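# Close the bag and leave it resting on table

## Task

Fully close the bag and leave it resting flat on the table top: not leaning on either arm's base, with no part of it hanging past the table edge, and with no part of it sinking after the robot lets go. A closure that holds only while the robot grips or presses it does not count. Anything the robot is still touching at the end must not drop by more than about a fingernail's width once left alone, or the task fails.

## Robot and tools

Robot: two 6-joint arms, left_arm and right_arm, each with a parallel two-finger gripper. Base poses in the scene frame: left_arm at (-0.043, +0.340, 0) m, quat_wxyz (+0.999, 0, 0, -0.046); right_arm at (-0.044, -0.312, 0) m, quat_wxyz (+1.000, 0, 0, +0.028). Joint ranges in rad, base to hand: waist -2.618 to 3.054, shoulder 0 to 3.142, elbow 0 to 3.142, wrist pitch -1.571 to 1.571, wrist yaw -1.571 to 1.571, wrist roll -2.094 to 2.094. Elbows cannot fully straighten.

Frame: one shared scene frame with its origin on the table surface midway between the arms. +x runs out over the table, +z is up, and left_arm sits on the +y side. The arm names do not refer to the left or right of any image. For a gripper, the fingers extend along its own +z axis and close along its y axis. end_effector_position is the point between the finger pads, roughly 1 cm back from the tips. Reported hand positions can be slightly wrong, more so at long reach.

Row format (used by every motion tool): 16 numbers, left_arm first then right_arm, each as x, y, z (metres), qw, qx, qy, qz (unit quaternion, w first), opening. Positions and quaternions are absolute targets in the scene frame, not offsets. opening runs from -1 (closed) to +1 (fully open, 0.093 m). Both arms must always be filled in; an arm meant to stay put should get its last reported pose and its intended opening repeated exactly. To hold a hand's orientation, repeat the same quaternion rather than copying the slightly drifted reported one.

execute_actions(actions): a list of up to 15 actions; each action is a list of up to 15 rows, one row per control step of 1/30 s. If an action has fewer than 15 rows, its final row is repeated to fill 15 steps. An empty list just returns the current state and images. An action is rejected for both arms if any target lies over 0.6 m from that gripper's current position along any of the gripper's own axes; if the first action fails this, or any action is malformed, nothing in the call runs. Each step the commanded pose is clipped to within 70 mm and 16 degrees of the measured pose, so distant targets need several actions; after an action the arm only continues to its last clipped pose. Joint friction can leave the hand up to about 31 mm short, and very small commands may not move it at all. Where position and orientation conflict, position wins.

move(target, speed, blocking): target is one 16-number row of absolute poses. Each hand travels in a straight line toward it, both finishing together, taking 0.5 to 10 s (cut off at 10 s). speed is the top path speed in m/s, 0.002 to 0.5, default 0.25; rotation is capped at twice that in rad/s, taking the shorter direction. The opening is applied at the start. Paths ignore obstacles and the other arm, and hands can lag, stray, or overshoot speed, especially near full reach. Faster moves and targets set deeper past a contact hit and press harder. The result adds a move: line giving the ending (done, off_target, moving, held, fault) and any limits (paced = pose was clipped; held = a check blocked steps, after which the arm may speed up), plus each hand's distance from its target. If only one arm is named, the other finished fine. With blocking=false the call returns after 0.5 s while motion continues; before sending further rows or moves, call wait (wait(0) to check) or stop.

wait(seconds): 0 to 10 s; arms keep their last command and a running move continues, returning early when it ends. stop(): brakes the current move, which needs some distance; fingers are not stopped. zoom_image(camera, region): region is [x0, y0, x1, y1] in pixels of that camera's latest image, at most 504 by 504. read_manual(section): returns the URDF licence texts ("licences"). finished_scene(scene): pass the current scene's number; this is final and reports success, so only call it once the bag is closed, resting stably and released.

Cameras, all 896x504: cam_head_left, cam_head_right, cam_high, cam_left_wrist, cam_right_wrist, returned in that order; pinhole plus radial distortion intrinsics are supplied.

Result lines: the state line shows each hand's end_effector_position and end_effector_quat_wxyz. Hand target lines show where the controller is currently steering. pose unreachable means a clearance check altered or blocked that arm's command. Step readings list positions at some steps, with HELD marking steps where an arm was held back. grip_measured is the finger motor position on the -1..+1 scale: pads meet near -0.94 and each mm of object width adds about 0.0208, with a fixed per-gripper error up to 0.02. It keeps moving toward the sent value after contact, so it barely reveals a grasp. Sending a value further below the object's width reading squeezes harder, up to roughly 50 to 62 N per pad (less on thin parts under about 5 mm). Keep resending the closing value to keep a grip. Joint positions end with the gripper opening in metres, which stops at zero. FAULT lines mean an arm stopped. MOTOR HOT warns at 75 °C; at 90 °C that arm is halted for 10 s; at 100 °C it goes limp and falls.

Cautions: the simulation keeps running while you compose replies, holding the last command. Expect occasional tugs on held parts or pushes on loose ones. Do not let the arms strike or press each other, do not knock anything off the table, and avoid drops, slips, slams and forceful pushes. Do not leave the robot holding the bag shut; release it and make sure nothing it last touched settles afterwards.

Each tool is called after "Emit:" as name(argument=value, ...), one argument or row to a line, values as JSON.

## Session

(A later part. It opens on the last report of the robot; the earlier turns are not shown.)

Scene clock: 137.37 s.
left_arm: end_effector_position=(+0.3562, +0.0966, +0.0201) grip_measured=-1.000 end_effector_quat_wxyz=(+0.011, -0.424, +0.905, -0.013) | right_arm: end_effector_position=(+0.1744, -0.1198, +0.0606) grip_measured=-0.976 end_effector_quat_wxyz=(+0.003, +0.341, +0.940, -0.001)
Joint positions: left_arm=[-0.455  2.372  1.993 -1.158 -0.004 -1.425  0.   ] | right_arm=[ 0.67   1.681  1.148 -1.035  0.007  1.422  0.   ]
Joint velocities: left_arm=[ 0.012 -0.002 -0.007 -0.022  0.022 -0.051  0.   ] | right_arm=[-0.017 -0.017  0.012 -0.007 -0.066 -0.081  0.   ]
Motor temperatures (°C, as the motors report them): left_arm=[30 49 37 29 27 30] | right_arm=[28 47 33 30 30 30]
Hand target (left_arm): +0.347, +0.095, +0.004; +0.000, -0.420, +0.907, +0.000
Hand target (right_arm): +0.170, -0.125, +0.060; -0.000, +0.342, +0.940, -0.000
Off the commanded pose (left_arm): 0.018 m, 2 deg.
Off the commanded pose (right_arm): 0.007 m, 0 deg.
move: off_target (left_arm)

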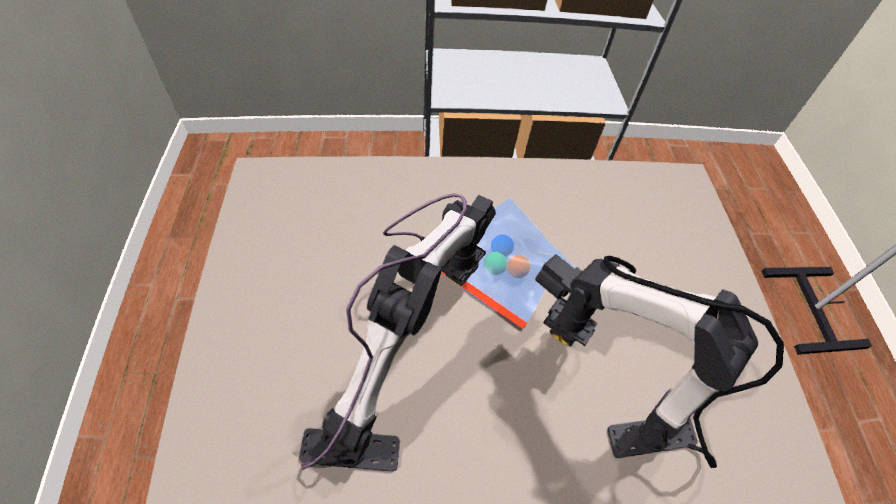

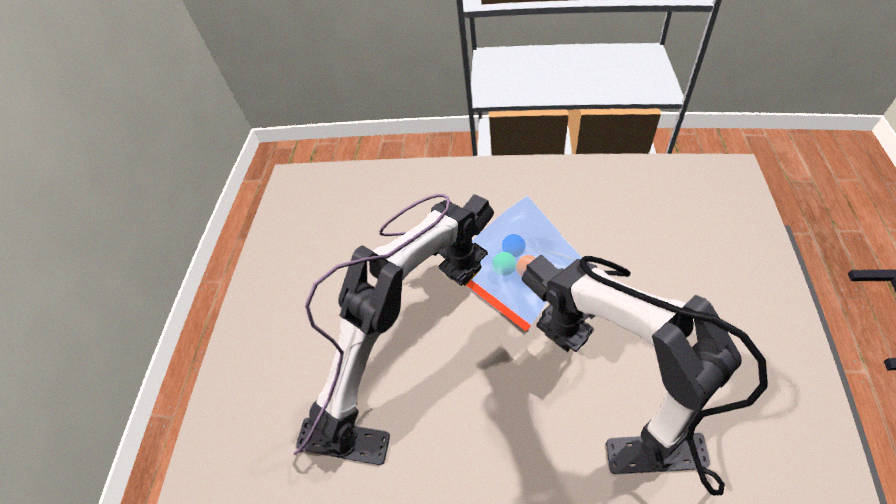

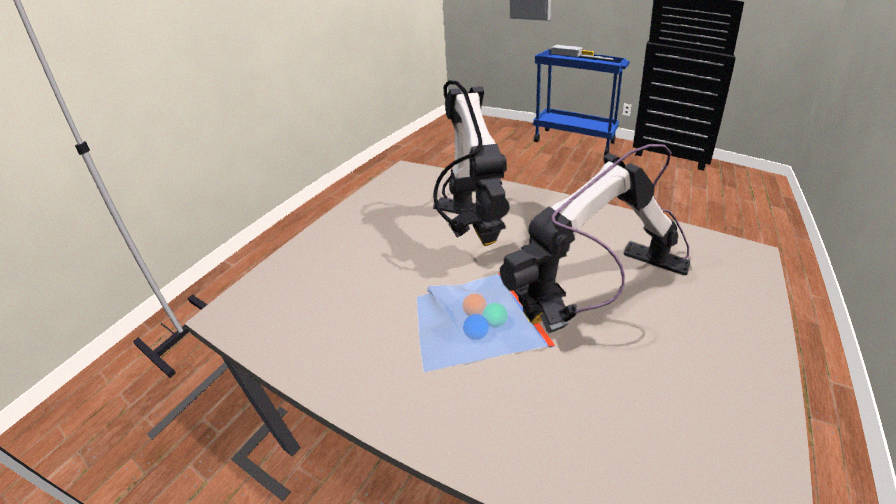

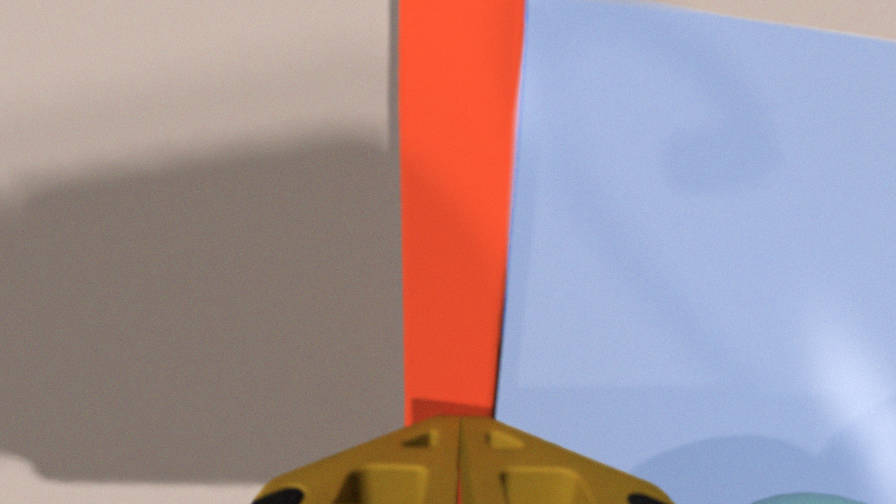

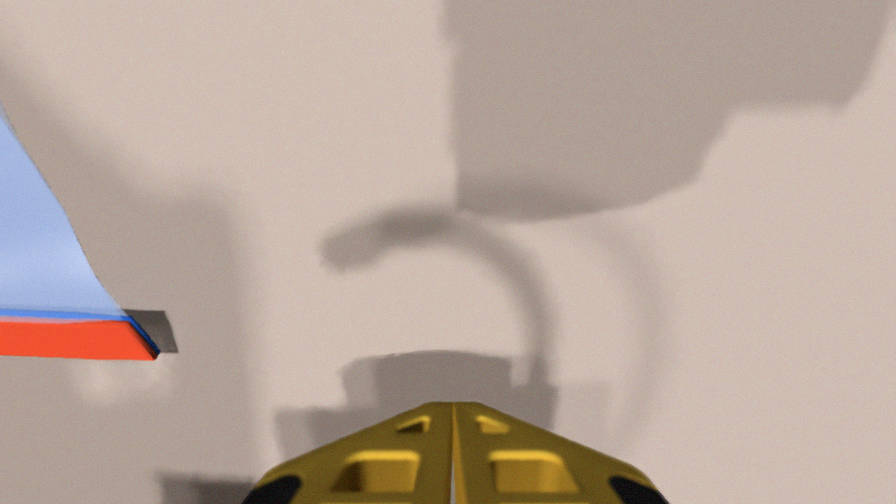

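Emit:
move(
  target=[0.3405,0.1058,-0.022,0,-0.42,0.907,0,-1, 0.17,-0.125,0.06,0,0.342,0.940,0,-1],
  speed=0.06,
)

Scene clock: 139.00 s.
left_arm: end_effector_position=(+0.3550, +0.0973, +0.0105) grip_measured=-1.000 end_effector_quat_wxyz=(+0.023, -0.423, +0.905, -0.032) | right_arm: end_effector_position=(+0.1744, -0.1198, +0.0606) grip_measured=-0.976 end_effector_quat_wxyz=(+0.003, +0.341, +0.940, -0.001)
Joint positions: left_arm=[-0.455  2.325  1.87  -1.037 -0.004 -1.422  0.   ] | right_arm=[ 0.67   1.681  1.148 -1.035  0.007  1.422  0.   ]
Joint velocities: left_arm=[-0.002 -0.007 -0.007  0.007  0.022 -0.022  0.   ] | right_arm=[-0.002 -0.002 -0.002 -0.037  0.022 -0.037  0.   ]
Motor temperatures (°C, as the motors report them): left_arm=[30 49 37 29 27 30] | right_arm=[28 47 33 30 30 30]
Hand target (left_arm): +0.339, +0.107, -0.020; -0.000, -0.420, +0.907, +0.000
Hand target (right_arm): +0.170, -0.125, +0.060; -0.000, +0.342, +0.940, -0.000
Off the commanded pose (left_arm): 0.037 m, 5 deg.
Off the commanded pose (right_arm): 0.007 m, 0 deg.
move: off_target (left_arm)

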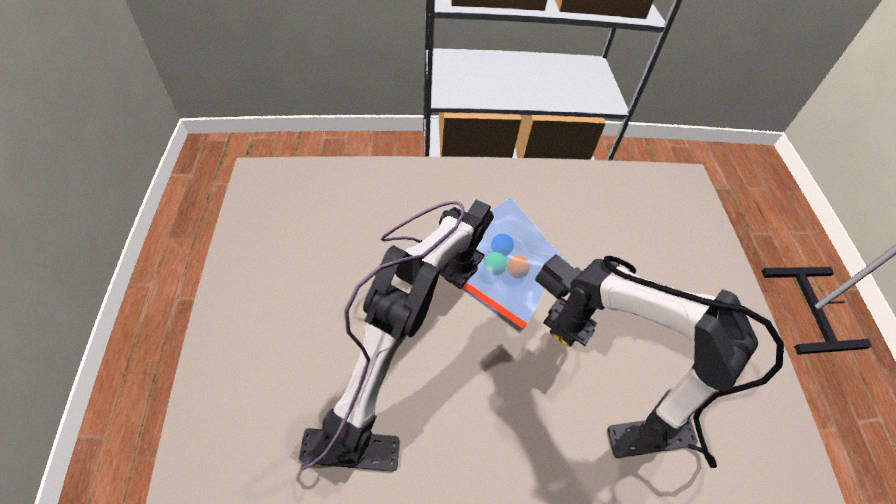

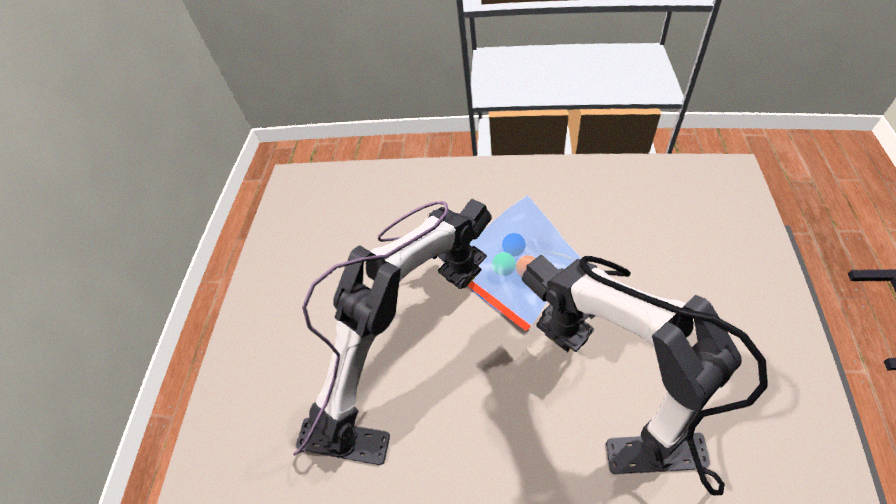

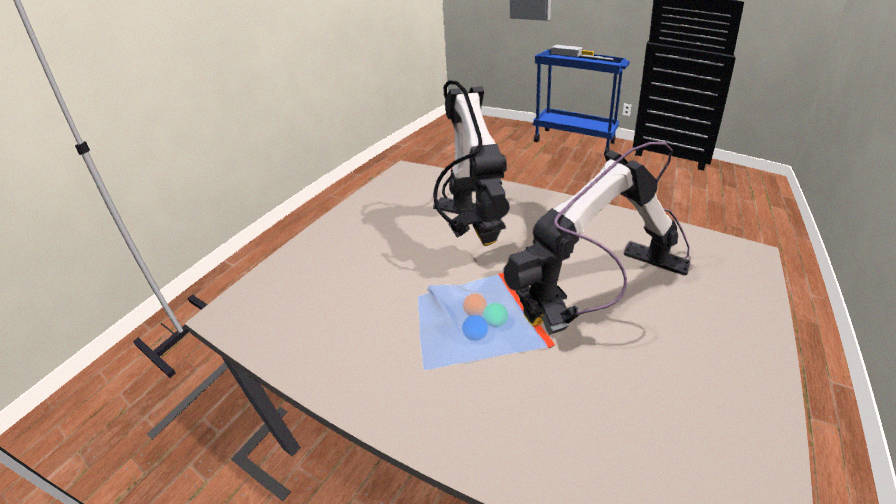

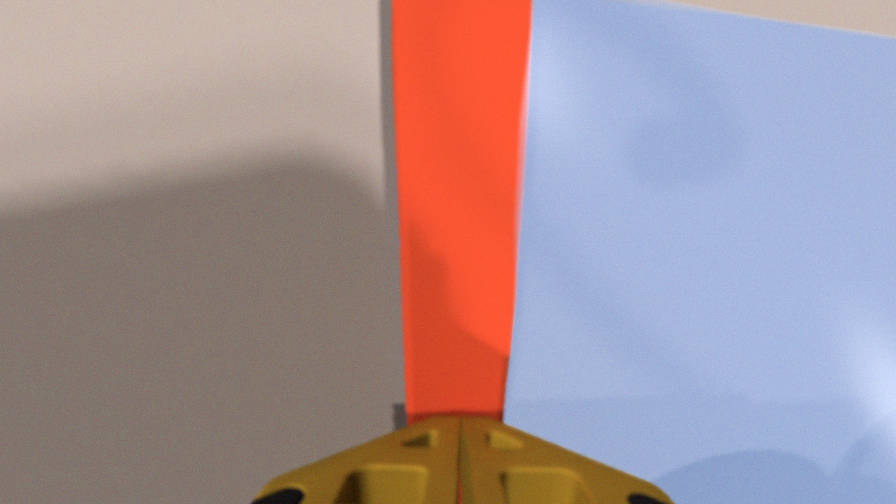

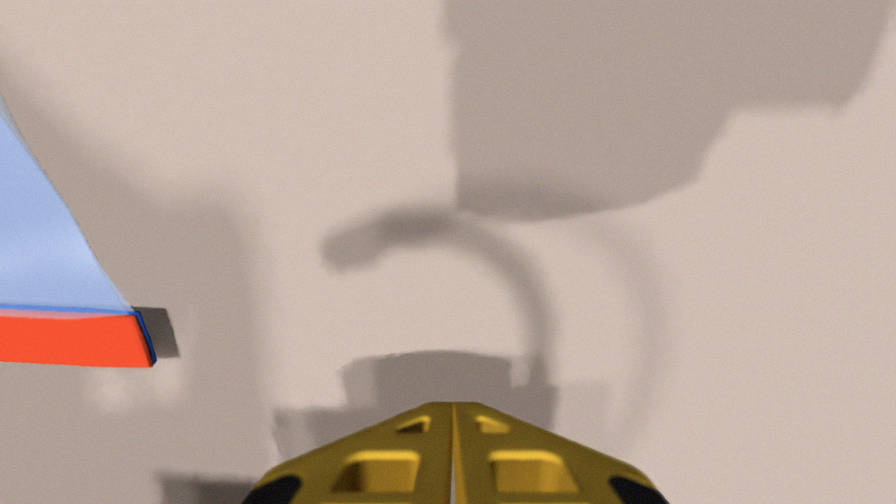

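Emit:
move(
  target=[0.342,0.085,0.032,0,-0.42,0.907,0,-1, 0.17,-0.125,0.06,0,0.342,0.940,0,-1],
  speed=0.1,
)

Scene clock: 140.73 s.
left_arm: end_effector_position=(+0.3430, +0.0878, +0.0359) grip_measured=-1.000 end_effector_quat_wxyz=(+0.005, -0.418, +0.908, -0.005) | right_arm: end_effector_position=(+0.1744, -0.1198, +0.0606) grip_measured=-0.976 end_effector_quat_wxyz=(+0.003, +0.341, +0.940, -0.001)
Joint positions: left_arm=[-0.486  2.356  2.028 -1.229 -0.004 -1.443  0.   ] | right_arm=[ 0.67   1.681  1.148 -1.035  0.007  1.422  0.   ]
Joint velocities: left_arm=[-0.007  0.012  0.007  0.007 -0.007  0.022  0.   ] | right_arm=[ 0.002  0.002 -0.007  0.051  0.007 -0.051  0.   ]
Motor temperatures (°C, as the motors report them): left_arm=[30 50 37 29 27 30] | right_arm=[28 47 33 30 30 30]
Hand target (left_arm): +0.342, +0.085, +0.032; +0.001, -0.420, +0.908, -0.000
Hand target (right_arm): +0.170, -0.125, +0.060; -0.000, +0.342, +0.940, -0.000
Off the commanded pose (left_arm): 0.005 m, 1 deg.
Off the commanded pose (right_arm): 0.007 m, 0 deg.
move: done

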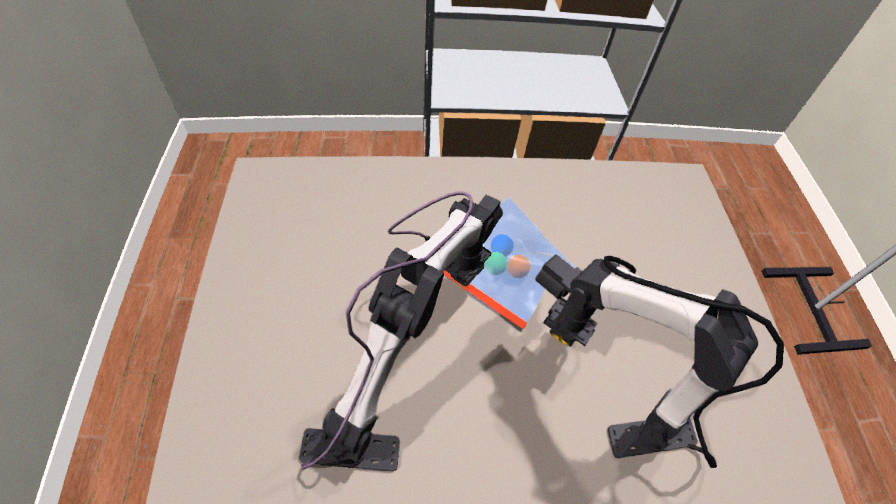

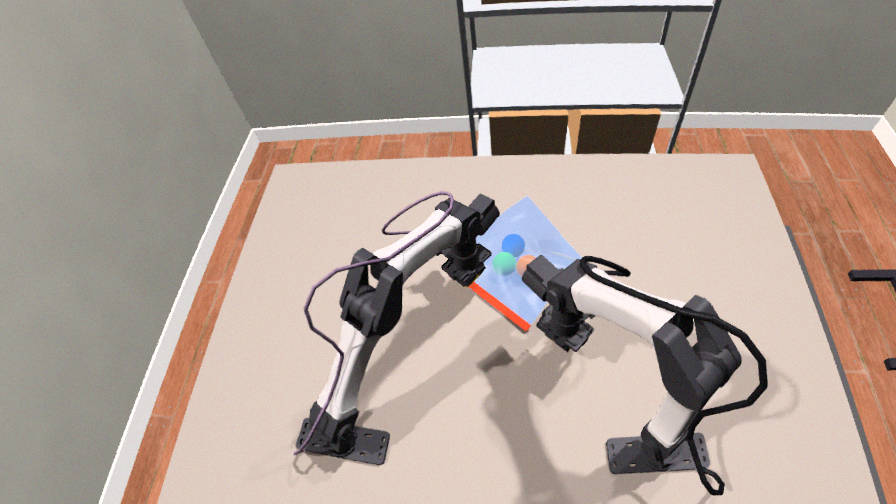

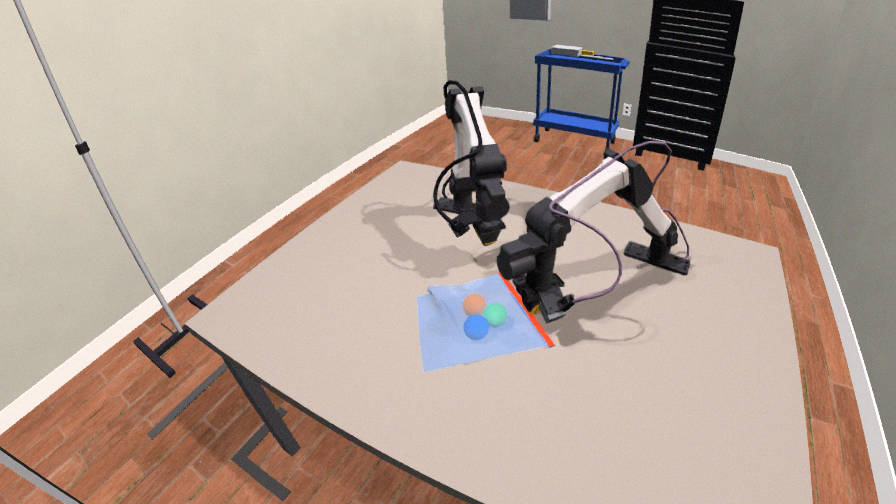

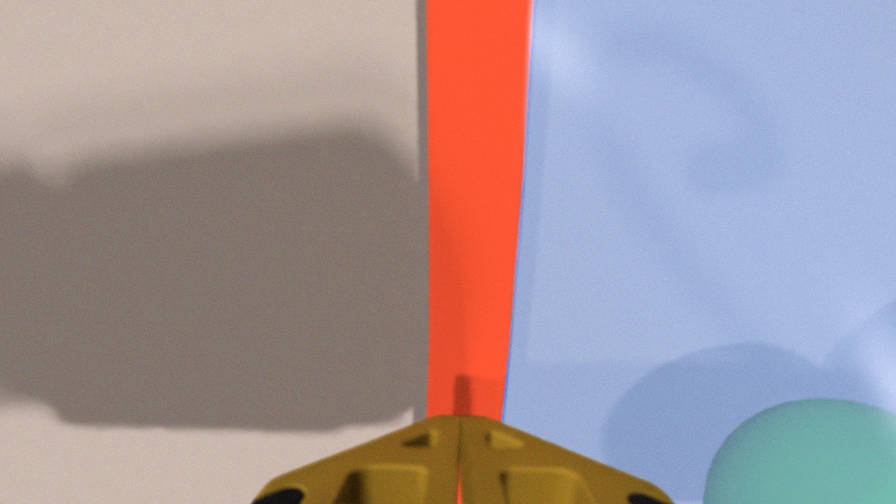

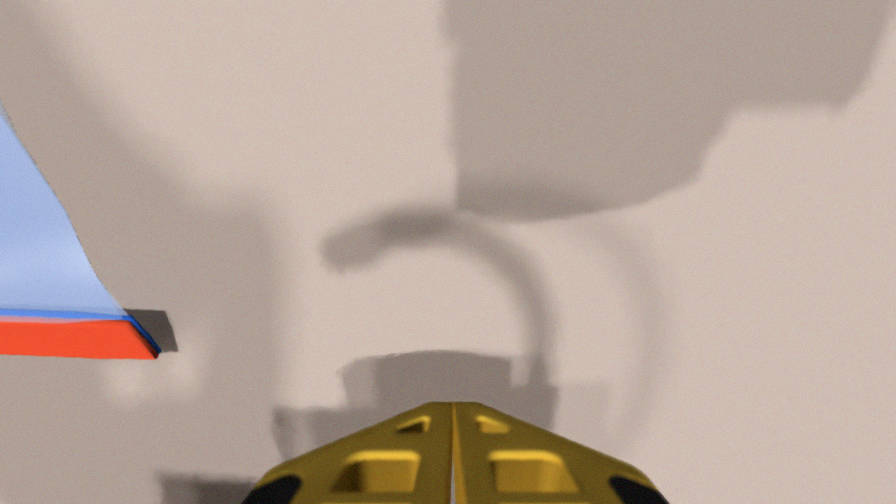

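Emit:
move(
  target=[0.3413,0.0887,0.004,0,-0.42,0.907,0,-1, 0.17,-0.125,0.06,0,0.342,0.940,0,-1],
  speed=0.06,
)

Scene clock: 142.47 s.
left_arm: end_effector_position=(+0.3473, +0.0850, +0.0228) grip_measured=-1.000 end_effector_quat_wxyz=(+0.013, -0.418, +0.908, -0.017) | right_arm: end_effector_position=(+0.1744, -0.1198, +0.0606) grip_measured=-0.976 end_effector_quat_wxyz=(+0.003, +0.341, +0.940, -0.001)
Joint positions: left_arm=[-0.486  2.356  1.975 -1.149 -0.004 -1.443  0.   ] | right_arm=[ 0.67   1.681  1.148 -1.035  0.007  1.422  0.   ]
Joint velocities: left_arm=[ 0.007  0.012  0.007  0.007 -0.066 -0.051  0.   ] | right_arm=[ 0.002  0.012 -0.002 -0.037 -0.037 -0.051  0.   ]
Motor temperatures (°C, as the motors report them): left_arm=[30 50 38 29 27 30] | right_arm=[28 47 33 30 30 30]
Hand target (left_arm): +0.341, +0.089, +0.005; +0.000, -0.420, +0.907, -0.000
Hand target (right_arm): +0.170, -0.125, +0.060; -0.000, +0.342, +0.940, -0.000
Off the commanded pose (left_arm): 0.020 m, 2 deg.
Off the commanded pose (right_arm): 0.007 m, 0 deg.
move: off_target (left_arm)

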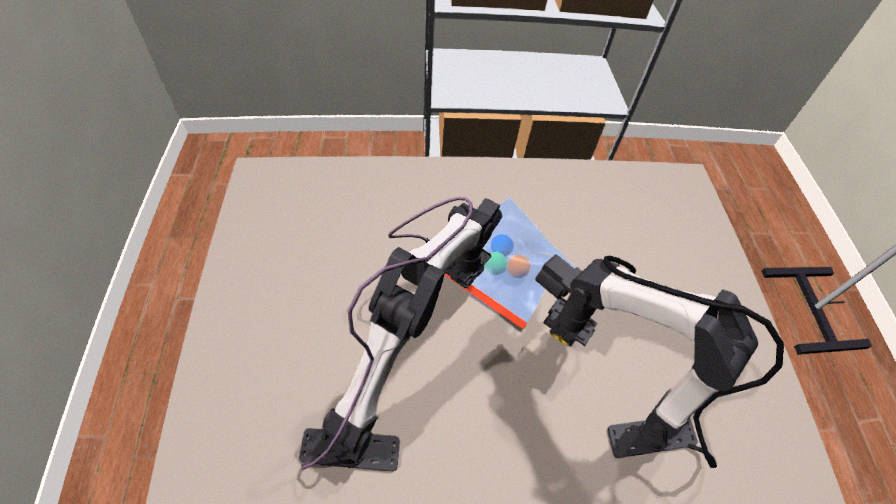

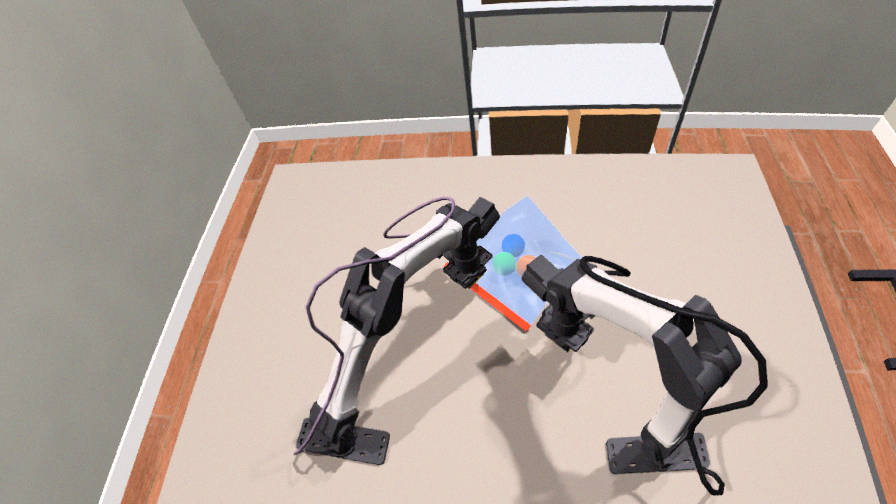

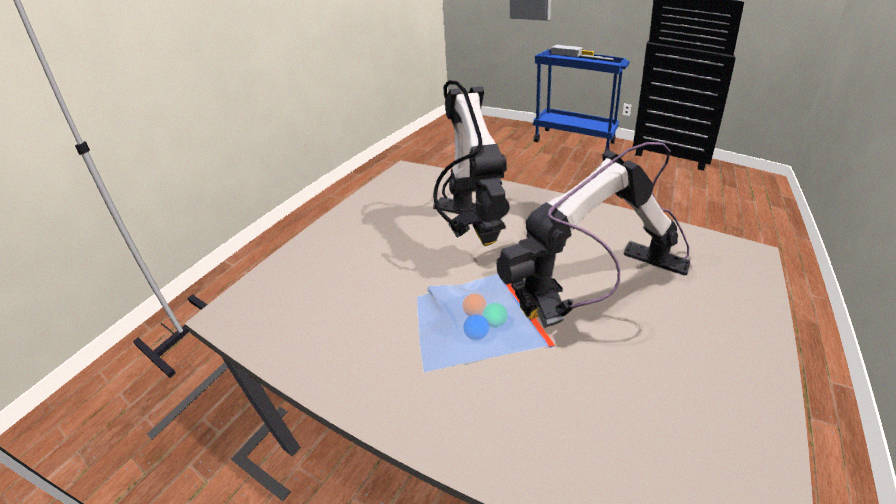

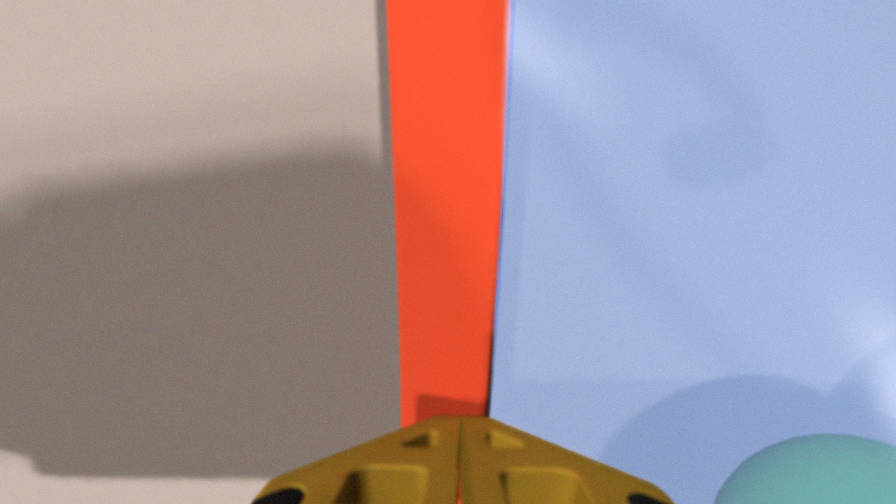

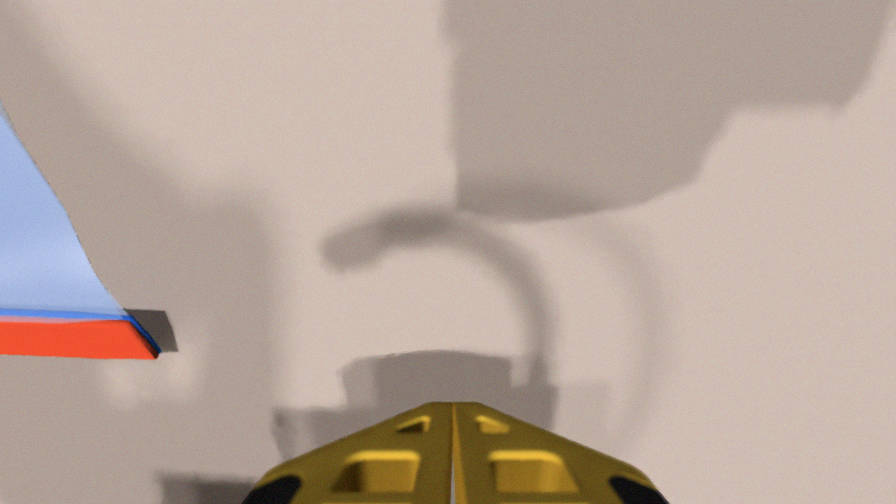

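Press with inward bias.

Emit:
move(
  target=[0.3305,0.0958,-0.022,0,-0.42,0.907,0,-1, 0.17,-0.125,0.06,0,0.342,0.940,0,-1],
  speed=0.06,
)

Scene clock: 145.80 s.
left_arm: end_effector_position=(+0.3446, +0.0867, +0.0103) grip_measured=-1.000 end_effector_quat_wxyz=(+0.022, -0.418, +0.908, -0.032) | right_arm: end_effector_position=(+0.1744, -0.1198, +0.0606) grip_measured=-0.976 end_effector_quat_wxyz=(+0.003, +0.341, +0.940, -0.001)
Joint positions: left_arm=[-0.486  2.312  1.847 -1.027 -0.004 -1.443  0.   ] | right_arm=[ 0.67   1.681  1.148 -1.035  0.007  1.422  0.   ]
Joint velocities: left_arm=[-0.027  0.012 -0.007 -0.007 -0.051  0.007  0.   ] | right_arm=[-0.002  0.017 -0.007  0.051 -0.022  0.007  0.   ]
Motor temperatures (°C, as the motors report them): left_arm=[30 50 37 29 27 30] | right_arm=[28 47 33 29 30 30]
Hand target (left_arm): +0.329, +0.097, -0.020; -0.000, -0.420, +0.908, +0.001
Hand target (right_arm): +0.170, -0.125, +0.060; -0.000, +0.342, +0.940, -0.000
Off the commanded pose (left_arm): 0.036 m, 5 deg.
Off the commanded pose (right_arm): 0.007 m, 0 deg.
move: off_target (left_arm)

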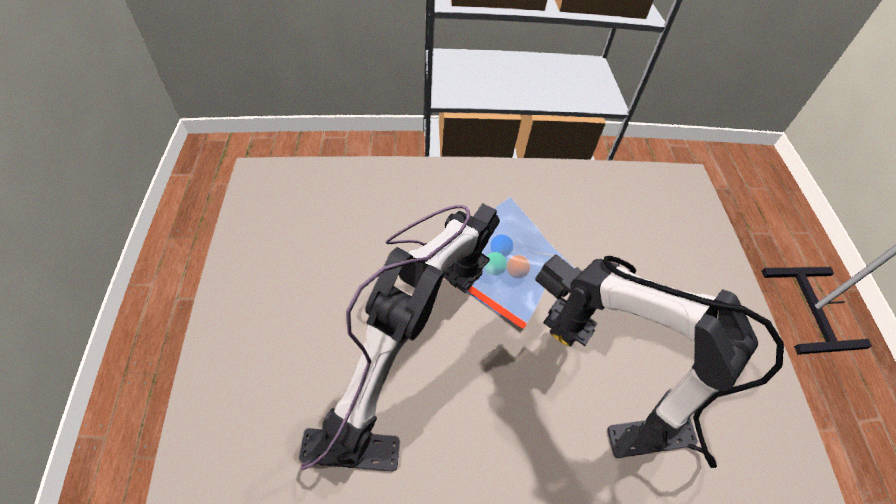

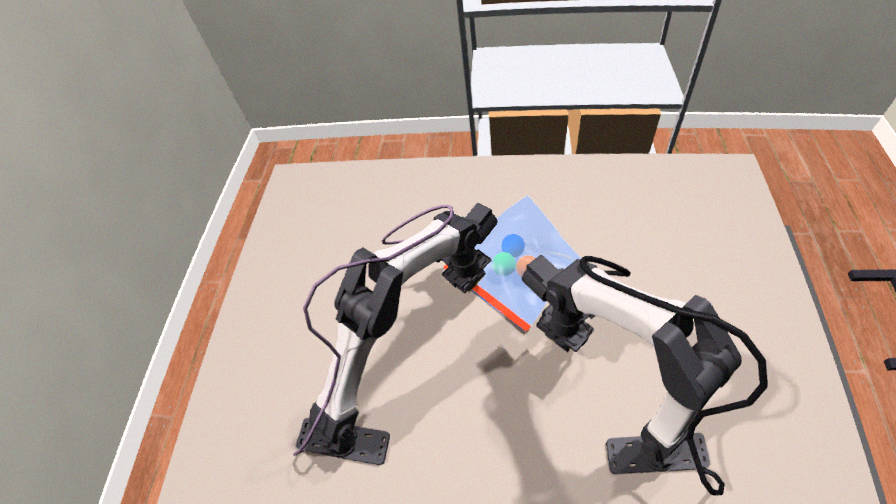

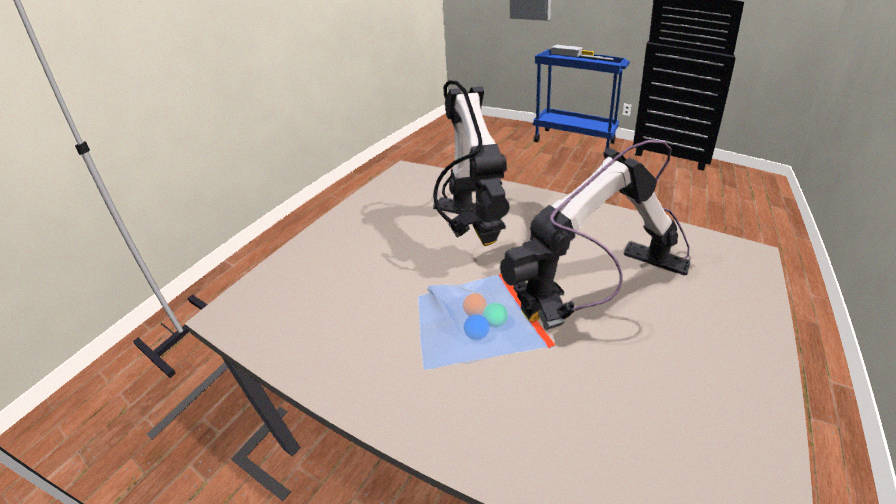

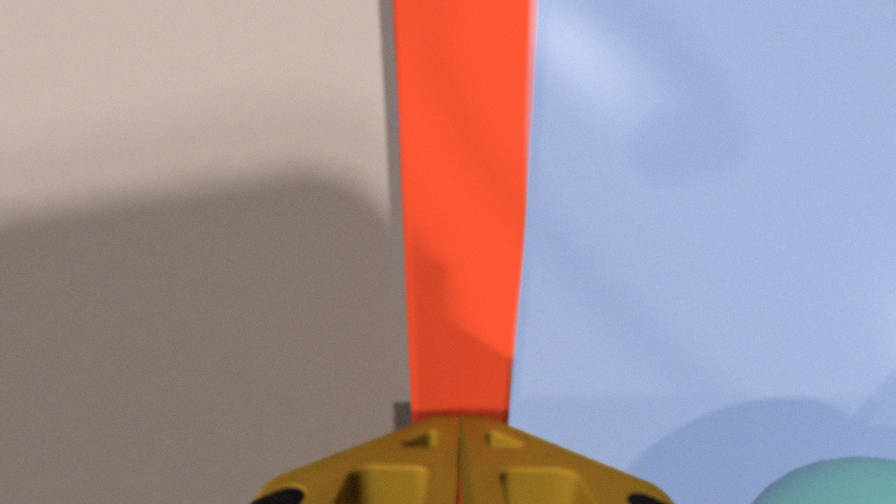

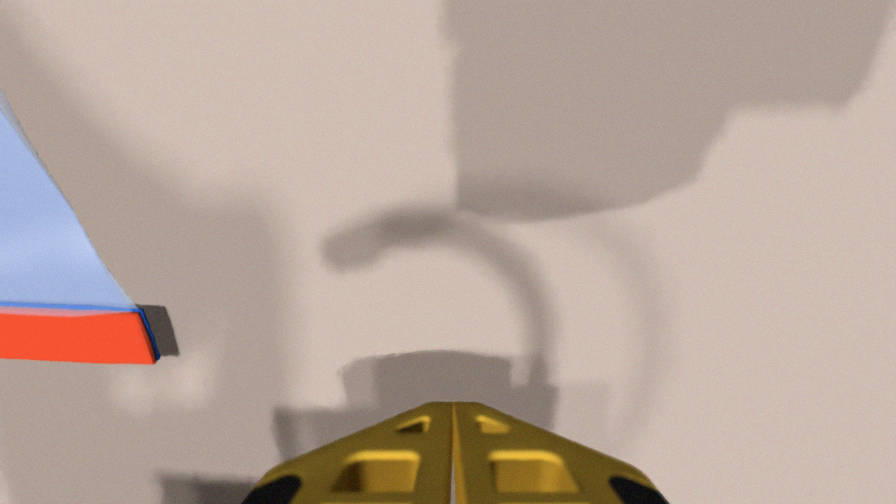

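Emit:
move(
  target=[0.3313,0.0718,0.032,0,-0.42,0.907,0,-1, 0.17,-0.125,0.06,0,0.342,0.940,0,-1],
  speed=0.1,
)

Emit:
move(
  target=[0.3307,0.0757,0.004,0,-0.42,0.907,0,-1, 0.17,-0.125,0.06,0,0.342,0.940,0,-1],
  speed=0.06,
)

Scene clock: 147.97 s.
left_arm: end_effector_position=(+0.3323, +0.0743, +0.0359) grip_measured=-1.000 end_effector_quat_wxyz=(+0.005, -0.418, +0.908, -0.005) | right_arm: end_effector_position=(+0.1744, -0.1198, +0.0606) grip_measured=-0.976 end_effector_quat_wxyz=(+0.003, +0.341, +0.940, -0.001)
Joint positions: left_arm=[-0.524  2.349  2.016 -1.224 -0.004 -1.479  0.   ] | right_arm=[ 0.67   1.681  1.148 -1.035  0.007  1.422  0.   ]
Joint velocities: left_arm=[ 0.012 -0.007  0.017 -0.037  0.007 -0.007  0.   ] | right_arm=[ 0.007 -0.007  0.002 -0.051 -0.022 -0.022  0.   ]
Motor temperatures (°C, as the motors report them): left_arm=[30 50 37 29 27 30] | right_arm=[28 47 33 29 30 30]
Hand target (left_arm): +0.332, +0.072, +0.032; +0.001, -0.420, +0.908, -0.000
Hand target (right_arm): +0.170, -0.125, +0.060; -0.000, +0.342, +0.940, -0.000
Off the commanded pose (left_arm): 0.005 m, 1 deg.
Off the commanded pose (right_arm): 0.007 m, 0 deg.
move: done

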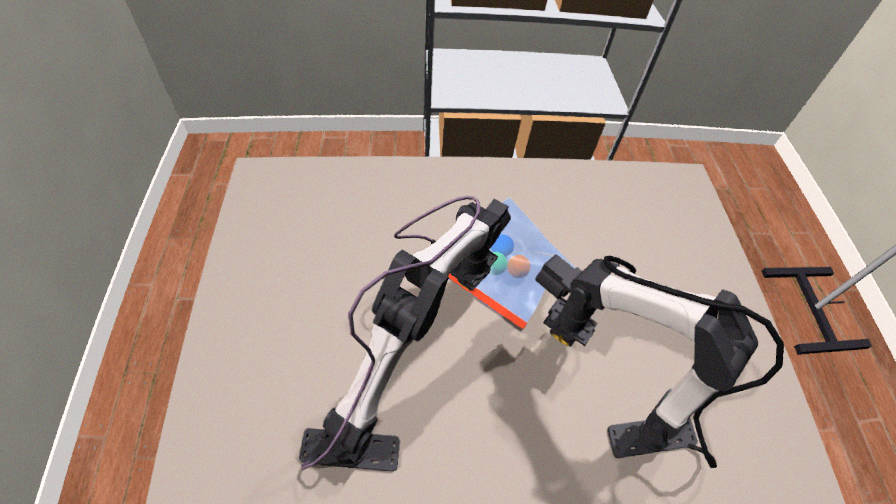

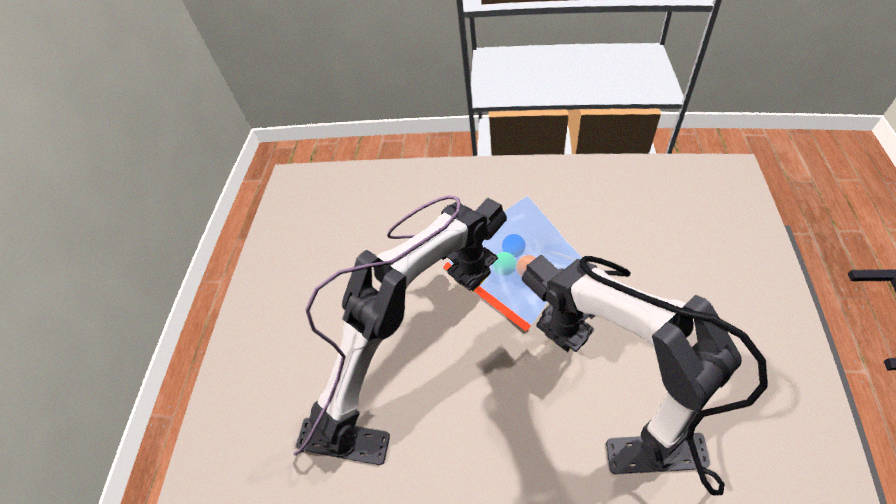

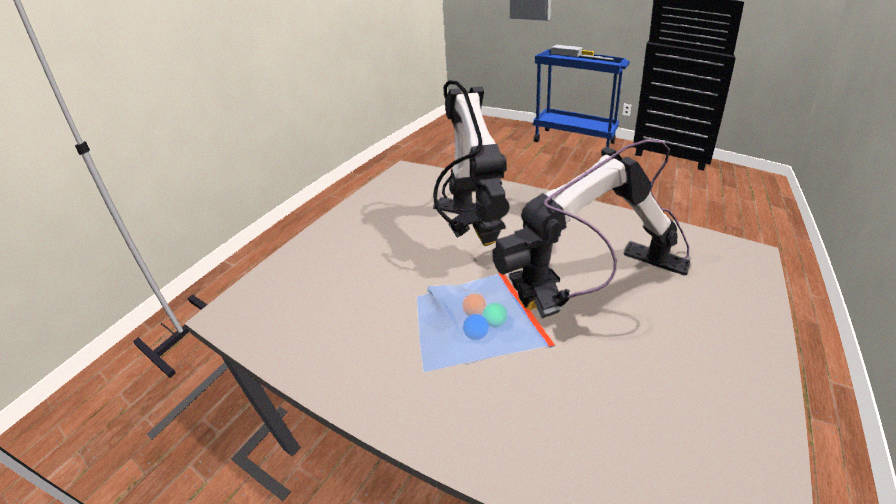

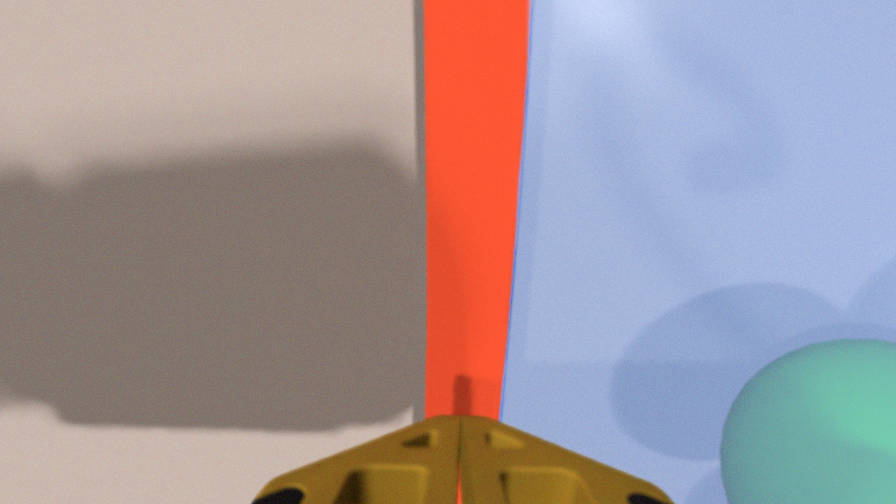

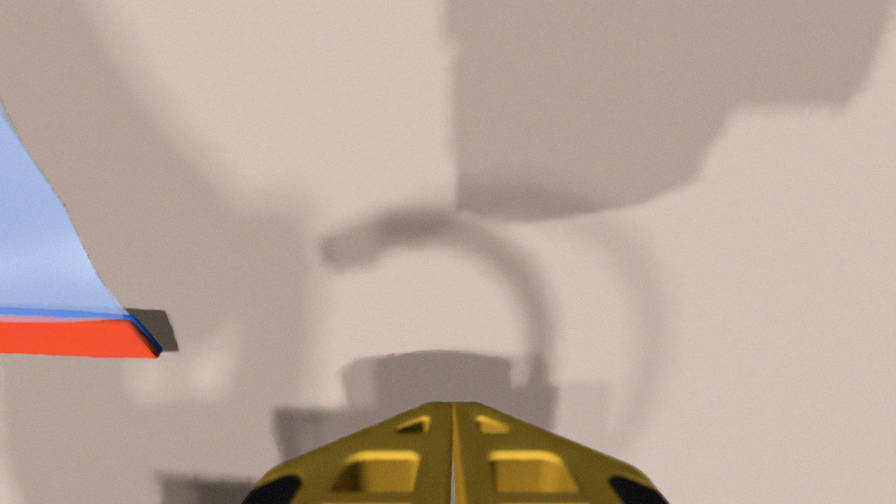

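Scene clock: 148.93 s.
left_arm: end_effector_position=(+0.3363, +0.0714, +0.0228) grip_measured=-1.000 end_effector_quat_wxyz=(+0.012, -0.418, +0.908, -0.017) | right_arm: end_effector_position=(+0.1744, -0.1198, +0.0606) grip_measured=-0.976 end_effector_quat_wxyz=(+0.003, +0.341, +0.940, -0.001)
Joint positions: left_arm=[-0.524  2.349  1.963 -1.144 -0.004 -1.479  0.   ] | right_arm=[ 0.67   1.681  1.148 -1.035  0.007  1.422  0.   ]
Joint velocities: left_arm=[-0.007 -0.012  0.002  0.007 -0.007 -0.037  0.   ] | right_arm=[-0.002  0.002 -0.002 -0.051 -0.051 -0.051  0.   ]
Motor temperatures (°C, as the motors report them): left_arm=[30 50 37 29 27 30] | right_arm=[28 47 33 29 30 30]
Hand target (left_arm): +0.330, +0.076, +0.005; -0.000, -0.420, +0.907, +0.000
Hand target (right_arm): +0.170, -0.125, +0.060; -0.000, +0.342, +0.940, -0.000
Off the commanded pose (left_arm): 0.020 m, 2 deg.
Off the commanded pose (right_arm): 0.007 m, 0 deg.
move: off_target (left_arm)

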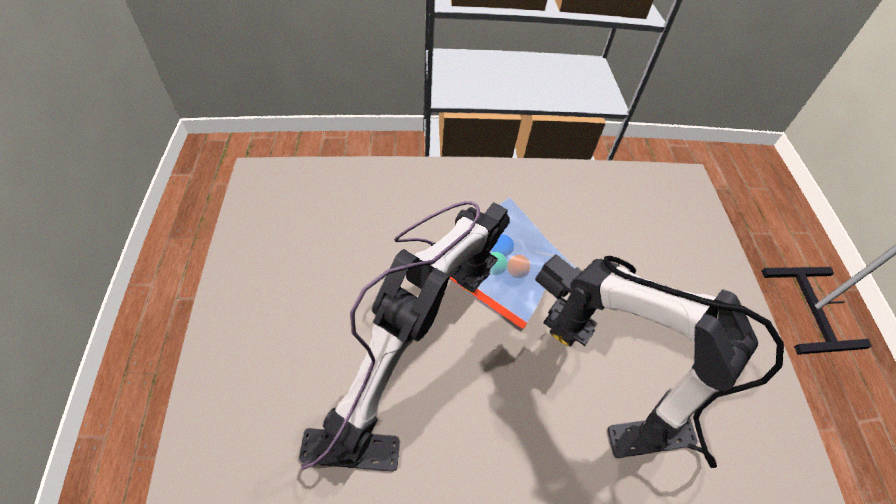

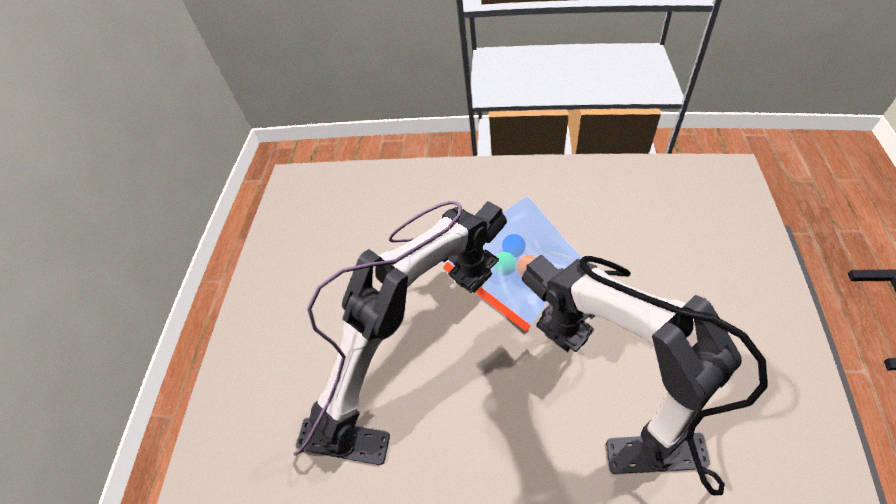

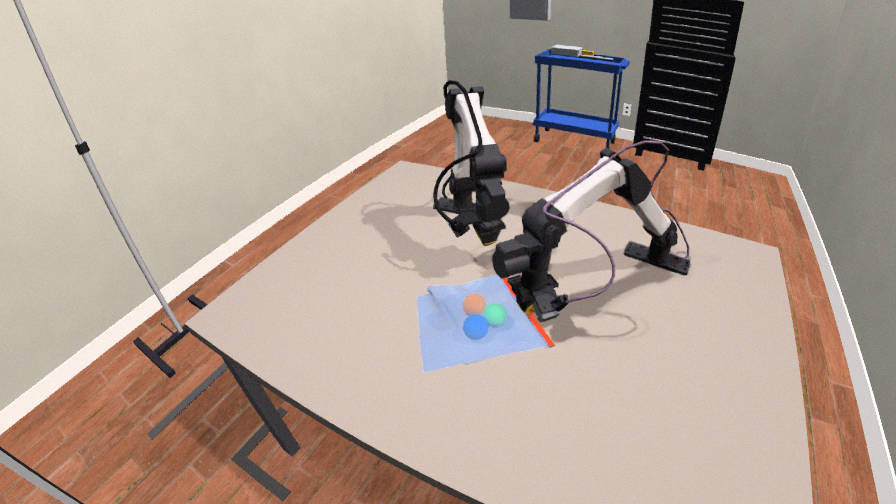

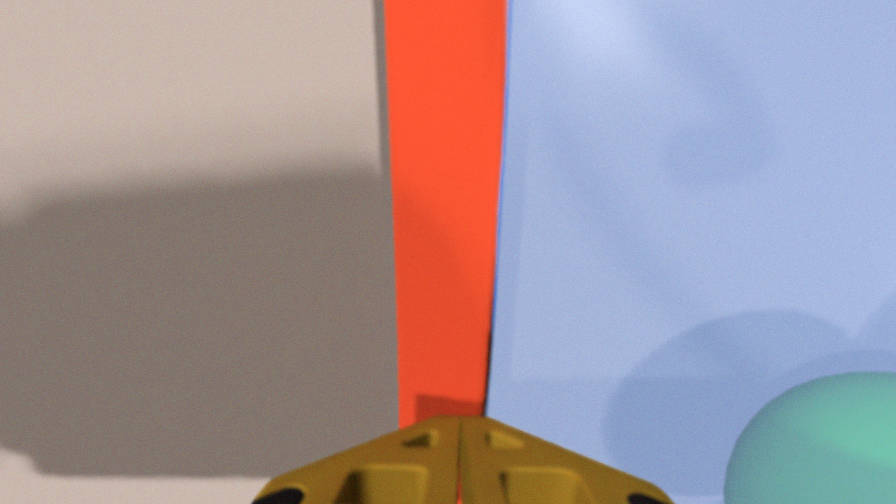

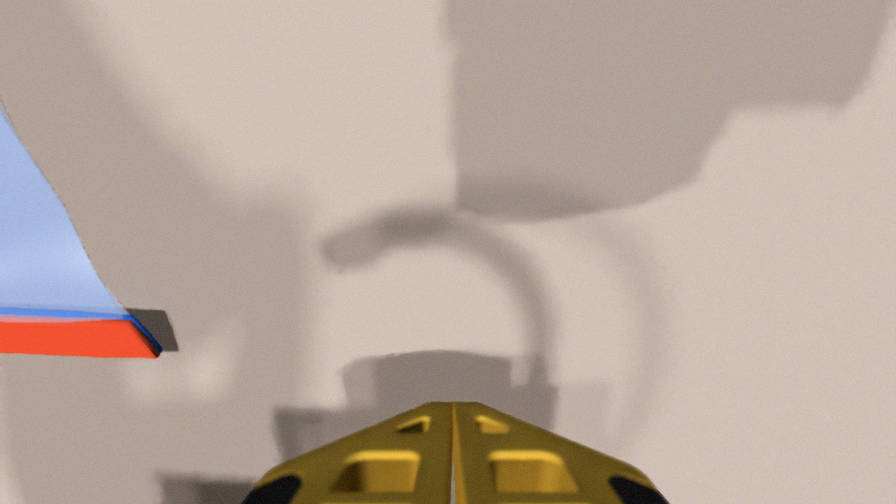

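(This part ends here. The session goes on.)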